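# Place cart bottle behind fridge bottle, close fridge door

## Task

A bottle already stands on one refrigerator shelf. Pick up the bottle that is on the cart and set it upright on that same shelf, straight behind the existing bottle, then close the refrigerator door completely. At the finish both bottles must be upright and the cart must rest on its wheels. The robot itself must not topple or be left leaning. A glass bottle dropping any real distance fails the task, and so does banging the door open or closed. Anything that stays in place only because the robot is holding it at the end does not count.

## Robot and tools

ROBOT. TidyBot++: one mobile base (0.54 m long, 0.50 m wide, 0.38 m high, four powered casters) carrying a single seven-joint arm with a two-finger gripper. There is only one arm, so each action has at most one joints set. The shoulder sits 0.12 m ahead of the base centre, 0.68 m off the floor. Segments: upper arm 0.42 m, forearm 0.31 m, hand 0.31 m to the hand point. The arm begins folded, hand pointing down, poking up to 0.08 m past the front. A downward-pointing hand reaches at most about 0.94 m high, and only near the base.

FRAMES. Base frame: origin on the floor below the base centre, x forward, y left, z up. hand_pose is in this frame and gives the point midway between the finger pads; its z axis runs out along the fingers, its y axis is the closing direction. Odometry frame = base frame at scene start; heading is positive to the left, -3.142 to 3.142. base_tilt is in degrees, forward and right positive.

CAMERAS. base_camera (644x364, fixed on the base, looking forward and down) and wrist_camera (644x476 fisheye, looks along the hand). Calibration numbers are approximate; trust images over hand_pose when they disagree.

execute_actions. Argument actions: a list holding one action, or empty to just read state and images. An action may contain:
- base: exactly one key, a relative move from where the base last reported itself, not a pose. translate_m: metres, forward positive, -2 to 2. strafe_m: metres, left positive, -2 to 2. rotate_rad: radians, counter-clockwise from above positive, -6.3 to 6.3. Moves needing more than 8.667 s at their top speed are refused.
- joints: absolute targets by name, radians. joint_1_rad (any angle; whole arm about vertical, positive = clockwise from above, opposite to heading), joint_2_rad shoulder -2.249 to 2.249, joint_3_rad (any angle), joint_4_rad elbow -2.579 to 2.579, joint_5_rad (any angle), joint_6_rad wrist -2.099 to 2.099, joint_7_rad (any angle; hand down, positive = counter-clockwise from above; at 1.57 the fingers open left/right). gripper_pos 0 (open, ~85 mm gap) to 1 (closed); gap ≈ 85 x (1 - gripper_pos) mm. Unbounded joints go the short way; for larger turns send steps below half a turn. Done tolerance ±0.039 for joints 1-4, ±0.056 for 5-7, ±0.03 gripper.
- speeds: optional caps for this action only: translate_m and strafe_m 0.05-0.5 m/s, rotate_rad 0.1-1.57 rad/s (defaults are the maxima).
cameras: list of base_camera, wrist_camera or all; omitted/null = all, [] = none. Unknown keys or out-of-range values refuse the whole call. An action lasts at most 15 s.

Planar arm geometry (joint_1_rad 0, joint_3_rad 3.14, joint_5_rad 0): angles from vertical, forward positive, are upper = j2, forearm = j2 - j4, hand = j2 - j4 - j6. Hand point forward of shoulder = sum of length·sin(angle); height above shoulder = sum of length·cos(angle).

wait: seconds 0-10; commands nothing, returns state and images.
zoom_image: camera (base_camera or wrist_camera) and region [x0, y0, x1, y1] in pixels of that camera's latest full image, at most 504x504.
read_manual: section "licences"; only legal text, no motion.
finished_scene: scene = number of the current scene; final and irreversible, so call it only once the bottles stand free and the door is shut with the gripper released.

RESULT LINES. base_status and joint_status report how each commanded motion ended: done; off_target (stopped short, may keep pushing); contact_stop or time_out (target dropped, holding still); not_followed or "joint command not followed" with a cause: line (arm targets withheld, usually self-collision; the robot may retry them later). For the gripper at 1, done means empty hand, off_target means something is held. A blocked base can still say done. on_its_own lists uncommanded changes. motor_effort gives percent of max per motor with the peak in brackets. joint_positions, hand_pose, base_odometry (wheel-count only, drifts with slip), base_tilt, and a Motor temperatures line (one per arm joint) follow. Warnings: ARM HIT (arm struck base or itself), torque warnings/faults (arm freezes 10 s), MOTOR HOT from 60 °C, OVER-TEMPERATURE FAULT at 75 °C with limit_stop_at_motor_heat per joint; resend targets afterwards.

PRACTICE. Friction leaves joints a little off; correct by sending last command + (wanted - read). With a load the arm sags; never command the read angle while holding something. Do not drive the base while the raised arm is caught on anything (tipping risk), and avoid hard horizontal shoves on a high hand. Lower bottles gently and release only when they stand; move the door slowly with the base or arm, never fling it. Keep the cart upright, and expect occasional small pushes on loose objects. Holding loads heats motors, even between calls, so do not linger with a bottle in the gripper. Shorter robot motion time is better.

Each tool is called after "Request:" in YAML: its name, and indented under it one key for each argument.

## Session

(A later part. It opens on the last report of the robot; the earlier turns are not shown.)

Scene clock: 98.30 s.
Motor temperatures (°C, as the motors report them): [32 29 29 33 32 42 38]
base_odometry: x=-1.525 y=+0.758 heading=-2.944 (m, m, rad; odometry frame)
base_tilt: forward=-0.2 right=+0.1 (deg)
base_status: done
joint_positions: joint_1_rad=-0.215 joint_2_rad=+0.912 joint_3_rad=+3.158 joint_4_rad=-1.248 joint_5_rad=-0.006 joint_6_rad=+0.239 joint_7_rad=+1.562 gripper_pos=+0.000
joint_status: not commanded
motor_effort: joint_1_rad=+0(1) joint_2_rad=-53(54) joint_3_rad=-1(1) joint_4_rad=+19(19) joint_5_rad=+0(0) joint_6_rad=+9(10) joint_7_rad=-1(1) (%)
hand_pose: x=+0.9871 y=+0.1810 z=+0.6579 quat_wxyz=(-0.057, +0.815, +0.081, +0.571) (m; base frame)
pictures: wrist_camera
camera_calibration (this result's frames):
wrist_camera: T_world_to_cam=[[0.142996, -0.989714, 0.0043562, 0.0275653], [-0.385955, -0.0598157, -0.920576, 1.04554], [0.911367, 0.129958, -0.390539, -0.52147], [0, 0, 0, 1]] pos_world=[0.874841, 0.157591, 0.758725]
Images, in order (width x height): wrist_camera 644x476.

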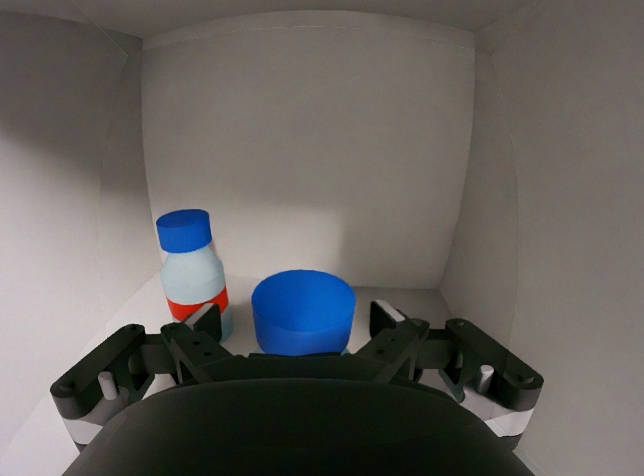

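Request:
execute_actions:
  actions:
    - {"joints":{"gripper_pos":1.0}}
  cameras: []

Request:
execute_actions:
  actions:
    - {"joints":{"joint_2_rad":0.83,"joint_4_rad":-1.222,"joint_6_rad":0.265,"gripper_pos":1.0}}
  cameras: []

Scene clock: 100.30 s.
Motor temperatures (°C, as the motors report them): [32 29 29 33 32 42 38]
base_odometry: x=-1.525 y=+0.758 heading=-2.944 (m, m, rad; odometry frame)
base_tilt: forward=-0.1 right=+0.1 (deg)
base_status: not commanded
joint_positions: joint_1_rad=-0.215 joint_2_rad=+0.912 joint_3_rad=+3.158 joint_4_rad=-1.247 joint_5_rad=-0.006 joint_6_rad=+0.240 joint_7_rad=+1.562 gripper_pos=+0.435
joint_status: gripper_pos off_target (ended at +0.435, target +1.000)
motor_effort: joint_1_rad=+0(3) joint_2_rad=-50(52) joint_3_rad=-1(2) joint_4_rad=+18(18) joint_5_rad=+0(0) joint_6_rad=+9(10) joint_7_rad=-1(1) (%)
hand_pose: x=+0.9873 y=+0.1809 z=+0.6582 quat_wxyz=(-0.057, +0.815, +0.081, +0.571) (m; base frame)
pictures: none
No camera images: the call's "cameras" was empty. Leave "cameras" out to get every camera's image.

Scene clock: 101.43 s.
Motor temperatures (°C, as the motors report them): [32 29 29 33 32 42 38]
base_odometry: x=-1.525 y=+0.758 heading=-2.944 (m, m, rad; odometry frame)
base_tilt: forward=-0.1 right=+0.1 (deg)
base_status: not commanded
joint_positions: joint_1_rad=-0.215 joint_2_rad=+0.889 joint_3_rad=+3.158 joint_4_rad=-1.247 joint_5_rad=-0.006 joint_6_rad=+0.240 joint_7_rad=+1.562 gripper_pos=+0.435
joint_status: joint_2_rad off_target (ended at +0.889, target +0.830); gripper_pos off_target (ended at +0.435, target +1.000); the others done
motor_effort: joint_1_rad=+0(0) joint_2_rad=-58(60) joint_3_rad=-1(0) joint_4_rad=+22(23) joint_5_rad=+0(1) joint_6_rad=+13(14) joint_7_rad=-1(1) (%)
hand_pose: x=+0.9876 y=+0.1809 z=+0.6792 quat_wxyz=(-0.058, +0.808, +0.080, +0.580) (m; base frame)
pictures: none
No camera images: the call's "cameras" was empty. Leave "cameras" out to get every camera's image.

Request:
execute_actions:
  actions:
    - {"base":{"strafe_m":0.13},"speeds":{"strafe_m":0.08}}

Scene clock: 103.93 s.
Motor temperatures (°C, as the motors report them): [32 29 29 33 32 42 38]
base_odometry: x=-1.500 y=+0.630 heading=-2.944 (m, m, rad; odometry frame)
base_tilt: forward=-0.1 right=+0.1 (deg)
base_status: done
joint_positions: joint_1_rad=-0.216 joint_2_rad=+0.889 joint_3_rad=+3.159 joint_4_rad=-1.247 joint_5_rad=-0.006 joint_6_rad=+0.240 joint_7_rad=+1.562 gripper_pos=+0.435
joint_status: not commanded
motor_effort: joint_1_rad=+0(5) joint_2_rad=-59(59) joint_3_rad=-1(3) joint_4_rad=+22(23) joint_5_rad=+0(0) joint_6_rad=+13(13) joint_7_rad=-1(1) (%)
hand_pose: x=+0.9874 y=+0.1820 z=+0.6792 quat_wxyz=(-0.058, +0.808, +0.081, +0.580) (m; base frame)
pictures: base_camera, wrist_camera
camera_calibration (this result's frames):
wrist_camera: T_world_to_cam=[[0.143904, -0.989587, 0.00299833, 0.0283898], [-0.363779, -0.0557173, -0.929817, 1.04895], [0.920302, 0.132714, -0.368009, -0.538157], [0, 0, 0, 1]] pos_world=[0.872769, 0.15796, 0.777204]
Images, in order (width x height): base_camera 644x364, wrist_camera 644x476.

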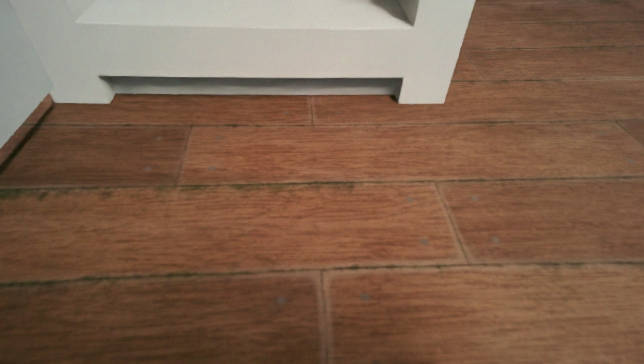

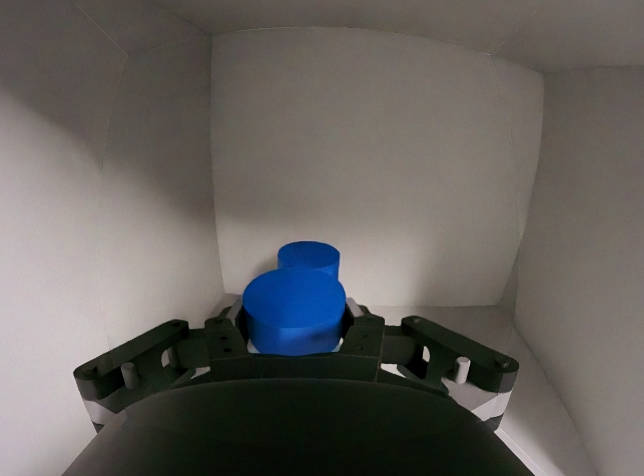

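Request:
execute_actions:
  actions:
    - {"base":{"strafe_m":0.007},"speeds":{"strafe_m":0.05}}
  cameras: []

Request:
execute_actions:
  actions:
    - {"base":{"translate_m":0.012},"speeds":{"translate_m":0.05}}
  cameras: []

Request:
execute_actions:
  actions:
    - {"joints":{"joint_2_rad":0.89,"gripper_pos":1.0}}
  cameras: []

Request:
execute_actions:
  actions:
    - {"joints":{"joint_2_rad":0.92,"gripper_pos":1.0}}
  cameras: ["wrist_camera"]

Scene clock: 107.50 s.
Motor temperatures (°C, as the motors report them): [32 29 29 33 32 42 38]
base_odometry: x=-1.498 y=+0.623 heading=-2.944 (m, m, rad; odometry frame)
base_tilt: forward=-0.1 right=+0.1 (deg)
base_status: done
joint_positions: joint_1_rad=-0.218 joint_2_rad=+0.888 joint_3_rad=+3.159 joint_4_rad=-1.247 joint_5_rad=-0.006 joint_6_rad=+0.240 joint_7_rad=+1.562 gripper_pos=+0.435
joint_status: not commanded
motor_effort: joint_1_rad=+1(6) joint_2_rad=-59(60) joint_3_rad=-1(3) joint_4_rad=+22(23) joint_5_rad=+0(0) joint_6_rad=+13(14) joint_7_rad=-1(1) (%)
hand_pose: x=+0.9871 y=+0.1834 z=+0.6794 quat_wxyz=(-0.059, +0.808, +0.082, +0.580) (m; base frame)
pictures: none
No camera images: the call's "cameras" was empty. Leave "cameras" out to get every camera's image.

Scene clock: 108.20 s.
Motor temperatures (°C, as the motors report them): [32 29 29 33 32 42 38]
base_odometry: x=-1.510 y=+0.621 heading=-2.944 (m, m, rad; odometry frame)
base_tilt: forward=-0.1 right=+0.1 (deg)
base_status: done
joint_positions: joint_1_rad=-0.218 joint_2_rad=+0.887 joint_3_rad=+3.159 joint_4_rad=-1.247 joint_5_rad=-0.006 joint_6_rad=+0.240 joint_7_rad=+1.562 gripper_pos=+0.435
joint_status: not commanded
motor_effort: joint_1_rad=-1(3) joint_2_rad=-57(61) joint_3_rad=-1(2) joint_4_rad=+22(24) joint_5_rad=+0(0) joint_6_rad=+13(14) joint_7_rad=-1(1) (%)
hand_pose: x=+0.9871 y=+0.1834 z=+0.6810 quat_wxyz=(-0.059, +0.808, +0.082, +0.581) (m; base frame)
pictures: none
No camera images: the call's "cameras" was empty. Leave "cameras" out to get every camera's image.

Scene clock: 109.07 s.
Motor temperatures (°C, as the motors report them): [32 29 29 33 32 42 38]
base_odometry: x=-1.510 y=+0.621 heading=-2.944 (m, m, rad; odometry frame)
base_tilt: forward=-0.1 right=+0.1 (deg)
base_status: not commanded
joint_positions: joint_1_rad=-0.218 joint_2_rad=+0.912 joint_3_rad=+3.159 joint_4_rad=-1.247 joint_5_rad=-0.006 joint_6_rad=+0.240 joint_7_rad=+1.562 gripper_pos=+0.435
joint_status: gripper_pos off_target (ended at +0.435, target +1.000); the others done
motor_effort: joint_1_rad=+0(1) joint_2_rad=-58(61) joint_3_rad=-1(2) joint_4_rad=+22(23) joint_5_rad=+0(1) joint_6_rad=+12(13) joint_7_rad=-1(1) (%)
hand_pose: x=+0.9869 y=+0.1833 z=+0.6587 quat_wxyz=(-0.058, +0.815, +0.082, +0.571) (m; base frame)
pictures: none
No camera images: the call's "cameras" was empty. Leave "cameras" out to get every camera's image.

Scene clock: 109.70 s.
Motor temperatures (°C, as the motors report them): [32 30 29 33 32 42 38]
base_odometry: x=-1.510 y=+0.621 heading=-2.944 (m, m, rad; odometry frame)
base_tilt: forward=-0.1 right=+0.1 (deg)
base_status: not commanded
joint_positions: joint_1_rad=-0.218 joint_2_rad=+0.913 joint_3_rad=+3.159 joint_4_rad=-1.245 joint_5_rad=-0.006 joint_6_rad=+0.240 joint_7_rad=+1.562 gripper_pos=+0.435
joint_status: gripper_pos off_target (ended at +0.435, target +1.000); the others done
motor_effort: joint_1_rad=-1(0) joint_2_rad=-55(58) joint_3_rad=-1(1) joint_4_rad=+20(22) joint_5_rad=+0(1) joint_6_rad=+12(13) joint_7_rad=-1(1) (%)
hand_pose: x=+0.9873 y=+0.1834 z=+0.6585 quat_wxyz=(-0.058, +0.815, +0.082, +0.571) (m; base frame)
pictures: wrist_camera
camera_calibration (this result's frames):
wrist_camera: T_world_to_cam=[[0.145598, -0.989333, 0.00466249, 0.027079], [-0.384044, -0.0608609, -0.921307, 1.04513], [0.911763, 0.13235, -0.388808, -0.523699], [0, 0, 0, 1]] pos_world=[0.874921, 0.159709, 0.75914]
Images, in order (width x height): wrist_camera 644x476.

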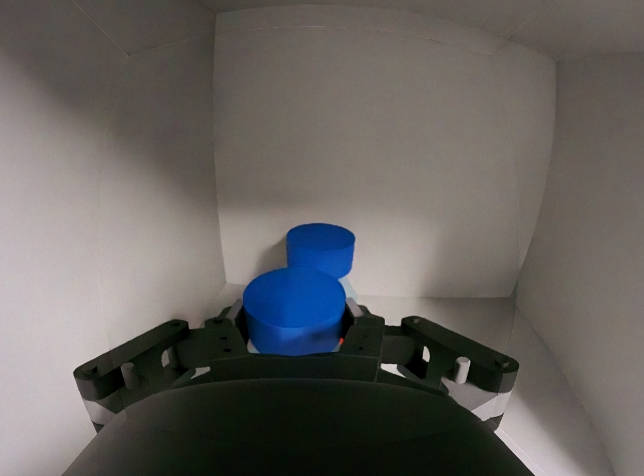

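Request:
execute_actions:
  actions:
    - {"joints":{"gripper_pos":0.0}}
  cameras: []

Request:
execute_actions:
  actions:
    - {"base":{"translate_m":-0.33},"speeds":{"translate_m":0.2}}

Scene clock: 111.73 s.
Motor temperatures (°C, as the motors report them): [32 30 29 33 32 42 38]
base_odometry: x=-1.510 y=+0.621 heading=-2.944 (m, m, rad; odometry frame)
base_tilt: forward=-0.1 right=+0.1 (deg)
base_status: not commanded
joint_positions: joint_1_rad=-0.218 joint_2_rad=+0.914 joint_3_rad=+3.159 joint_4_rad=-1.239 joint_5_rad=-0.006 joint_6_rad=+0.240 joint_7_rad=+1.562 gripper_pos=+0.000
joint_status: all done
motor_effort: joint_1_rad=+0(2) joint_2_rad=-52(57) joint_3_rad=-1(2) joint_4_rad=+18(21) joint_5_rad=+0(0) joint_6_rad=+9(12) joint_7_rad=-1(1) (%)
hand_pose: x=+0.9889 y=+0.1838 z=+0.6613 quat_wxyz=(-0.058, +0.813, +0.082, +0.573) (m; base frame)
pictures: none
No camera images: the call's "cameras" was empty. Leave "cameras" out to get every camera's image.

Scene clock: 114.13 s.
Motor temperatures (°C, as the motors report them): [32 30 29 33 32 42 38]
base_odometry: x=-1.186 y=+0.685 heading=-2.943 (m, m, rad; odometry frame)
base_tilt: forward=-0.2 right=+0.1 (deg)
base_status: done
joint_positions: joint_1_rad=-0.218 joint_2_rad=+0.914 joint_3_rad=+3.159 joint_4_rad=-1.239 joint_5_rad=-0.006 joint_6_rad=+0.241 joint_7_rad=+1.562 gripper_pos=+0.000
joint_status: not commanded
motor_effort: joint_1_rad=+0(3) joint_2_rad=-51(55) joint_3_rad=-1(2) joint_4_rad=+18(19) joint_5_rad=+0(0) joint_6_rad=+9(9) joint_7_rad=-1(1) (%)
hand_pose: x=+0.9892 y=+0.1839 z=+0.6621 quat_wxyz=(-0.058, +0.812, +0.082, +0.574) (m; base frame)
pictures: base_camera, wrist_camera
camera_calibration (this result's frames):
wrist_camera: T_world_to_cam=[[0.145646, -0.989328, 0.00422956, 0.0274556], [-0.377271, -0.0594918, -0.92419, 1.04417], [0.914579, 0.133009, -0.381909, -0.531577], [0, 0, 0, 1]] pos_world=[0.876106, 0.159987, 0.761883]
Images, in order (width x height): base_camera 644x364, wrist_camera 644x476.

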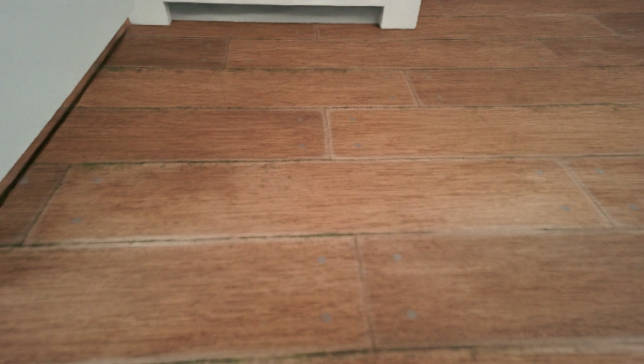

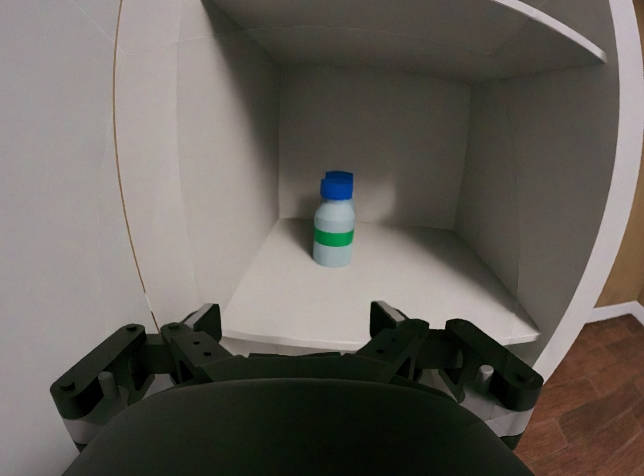

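Request:
execute_actions:
  actions:
    - {"joints":{"joint_1_rad":-0.1,"joint_2_rad":0.0,"joint_4_rad":-2.45,"joint_6_rad":-0.6},"base":{"rotate_rad":0.045},"speeds":{"rotate_rad":0.1}}
  cameras: []

Request:
execute_actions:
  actions:
    - {"base":{"strafe_m":0.7},"joints":{"joint_1_rad":-1.57}}

Scene clock: 118.20 s.
Motor temperatures (°C, as the motors report them): [32 30 29 33 32 42 38]
base_odometry: x=-1.186 y=+0.685 heading=-2.899 (m, m, rad; odometry frame)
base_tilt: forward=-0.1 right=+0.1 (deg)
base_status: done
joint_positions: joint_1_rad=-0.126 joint_2_rad=+0.020 joint_3_rad=+3.158 joint_4_rad=-2.433 joint_5_rad=-0.006 joint_6_rad=-0.579 joint_7_rad=+1.562 gripper_pos=+0.000
joint_status: all done
motor_effort: joint_1_rad=+0(6) joint_2_rad=-12(54) joint_3_rad=-1(4) joint_4_rad=+11(18) joint_5_rad=+1(0) joint_6_rad=+1(9) joint_7_rad=-1(1) (%)
hand_pose: x=+0.3598 y=+0.0287 z=+0.5503 quat_wxyz=(-0.005, +0.997, +0.048, +0.055) (m; base frame)
pictures: none
No camera images: the call's "cameras" was empty. Leave "cameras" out to get every camera's image.

Scene clock: 120.97 s.
Motor temperatures (°C, as the motors report them): [32 30 29 33 32 42 38]
base_odometry: x=-1.017 y=+0.006 heading=-2.898 (m, m, rad; odometry frame)
base_tilt: forward=-0.2 right=+0.1 (deg)
base_status: done
joint_positions: joint_1_rad=-1.547 joint_2_rad=+0.019 joint_3_rad=+3.158 joint_4_rad=-2.433 joint_5_rad=-0.006 joint_6_rad=-0.579 joint_7_rad=+1.562 gripper_pos=+0.000
joint_status: all done
motor_effort: joint_1_rad=+0(0) joint_2_rad=-13(14) joint_3_rad=-1(1) joint_4_rad=+11(12) joint_5_rad=+1(0) joint_6_rad=+1(1) joint_7_rad=-1(1) (%)
hand_pose: x=+0.1266 y=+0.2424 z=+0.5504 quat_wxyz=(-0.039, +0.725, +0.687, +0.039) (m; base frame)
pictures: base_camera, wrist_camera
camera_calibration (this result's frames):
wrist_camera: T_world_to_cam=[[0.996111, -0.0744227, 0.0471617, -0.14162], [-0.071606, -0.995696, -0.0588368, 0.330894], [0.0513375, 0.0552309, -0.997153, 0.673673], [0, 0, 0, 1]] pos_world=[0.130178, 0.281723, 0.697903]
Images, in order (width x height): base_camera 644x364, wrist_camera 644x476.

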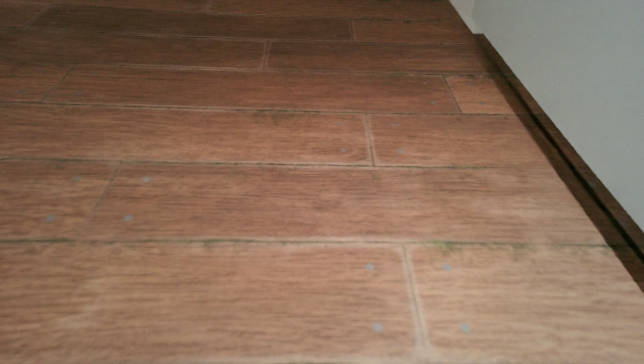

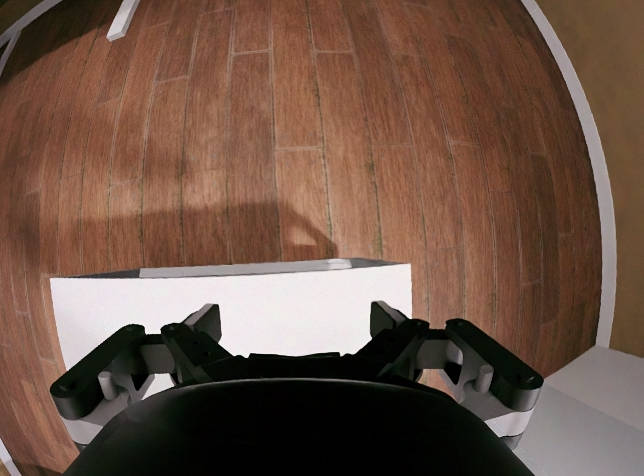

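Request:
execute_actions:
  actions:
    - {"base":{"translate_m":0.42}}
  cameras: []

Request:
execute_actions:
  actions:
    - {"base":{"strafe_m":-0.58},"speeds":{"strafe_m":0.1}}
  cameras: ["base_camera"]

Scene clock: 124.90 s.
Motor temperatures (°C, as the motors report them): [32 30 29 33 32 42 38]
base_odometry: x=-1.425 y=-0.096 heading=-2.897 (m, m, rad; odometry frame)
base_tilt: forward=-0.1 right=+0.1 (deg)
base_status: done
joint_positions: joint_1_rad=-1.549 joint_2_rad=+0.019 joint_3_rad=+3.159 joint_4_rad=-2.433 joint_5_rad=-0.006 joint_6_rad=-0.579 joint_7_rad=+1.562 gripper_pos=+0.000
joint_status: not commanded
motor_effort: joint_1_rad=+0(1) joint_2_rad=-13(13) joint_3_rad=+0(2) joint_4_rad=+11(12) joint_5_rad=+0(0) joint_6_rad=+1(1) joint_7_rad=-1(1) (%)
hand_pose: x=+0.1262 y=+0.2424 z=+0.5504 quat_wxyz=(-0.039, +0.724, +0.687, +0.039) (m; base frame)
pictures: none
No camera images: the call's "cameras" was empty. Leave "cameras" out to get every camera's image.

Scene clock: 131.27 s.
Motor temperatures (°C, as the motors report them): [32 29 29 33 32 42 38]
base_odometry: x=-1.565 y=+0.467 heading=-2.897 (m, m, rad; odometry frame)
base_tilt: forward=-0.2 right=+0.1 (deg)
base_status: done
joint_positions: joint_1_rad=-1.549 joint_2_rad=+0.016 joint_3_rad=+3.159 joint_4_rad=-2.436 joint_5_rad=-0.006 joint_6_rad=-0.579 joint_7_rad=+1.562 gripper_pos=+0.000
joint_status: not commanded
motor_effort: joint_1_rad=+0(0) joint_2_rad=-12(15) joint_3_rad=-1(2) joint_4_rad=+11(12) joint_5_rad=+0(0) joint_6_rad=+1(2) joint_7_rad=-1(1) (%)
hand_pose: x=+0.1261 y=+0.2413 z=+0.5506 quat_wxyz=(-0.040, +0.724, +0.687, +0.039) (m; base frame)
pictures: base_camera
Images, in order (width x height): base_camera 644x364.

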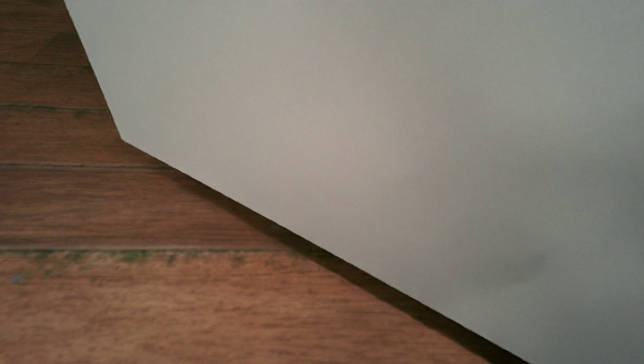

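Request:
execute_actions:
  actions:
    - {"base":{"translate_m":0.32},"speeds":{"translate_m":0.06}}
  cameras: []

Request:
execute_actions:
  actions:
    - {"base":{"translate_m":-0.3}}
  cameras: ["base_camera"]

Scene clock: 138.57 s.
Motor temperatures (°C, as the motors report them): [32 29 29 33 32 42 38]
base_odometry: x=-1.876 y=+0.390 heading=-2.898 (m, m, rad; odometry frame)
base_tilt: forward=-0.2 right=+0.1 (deg)
base_status: done
joint_positions: joint_1_rad=-1.550 joint_2_rad=+0.016 joint_3_rad=+3.159 joint_4_rad=-2.436 joint_5_rad=-0.006 joint_6_rad=-0.579 joint_7_rad=+1.562 gripper_pos=+0.000
joint_status: not commanded
motor_effort: joint_1_rad=+0(1) joint_2_rad=-13(13) joint_3_rad=-1(0) joint_4_rad=+11(11) joint_5_rad=+0(0) joint_6_rad=+1(1) joint_7_rad=-1(1) (%)
hand_pose: x=+0.1260 y=+0.2414 z=+0.5506 quat_wxyz=(-0.040, +0.724, +0.688, +0.039) (m; base frame)
pictures: none
No camera images: the call's "cameras" was empty. Leave "cameras" out to get every camera's image.

Scene clock: 140.57 s.
Motor temperatures (°C, as the motors report them): [32 29 29 33 32 42 38]
base_odometry: x=-1.585 y=+0.462 heading=-2.899 (m, m, rad; odometry frame)
base_tilt: forward=-0.2 right=+0.1 (deg)
base_status: done
joint_positions: joint_1_rad=-1.555 joint_2_rad=+0.016 joint_3_rad=+3.159 joint_4_rad=-2.436 joint_5_rad=-0.006 joint_6_rad=-0.579 joint_7_rad=+1.562 gripper_pos=+0.000
joint_status: not commanded
motor_effort: joint_1_rad=+0(1) joint_2_rad=-12(14) joint_3_rad=+0(2) joint_4_rad=+11(12) joint_5_rad=+0(0) joint_6_rad=+1(2) joint_7_rad=-1(1) (%)
hand_pose: x=+0.1248 y=+0.2414 z=+0.5506 quat_wxyz=(-0.040, +0.722, +0.689, +0.038) (m; base frame)
pictures: base_camera
Images, in order (width x height): base_camera 644x364.

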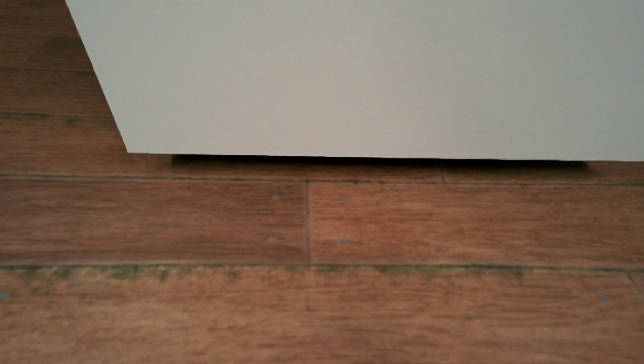

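Request:
finished_scene:
  scene: 2

The scene is finished: the task was done.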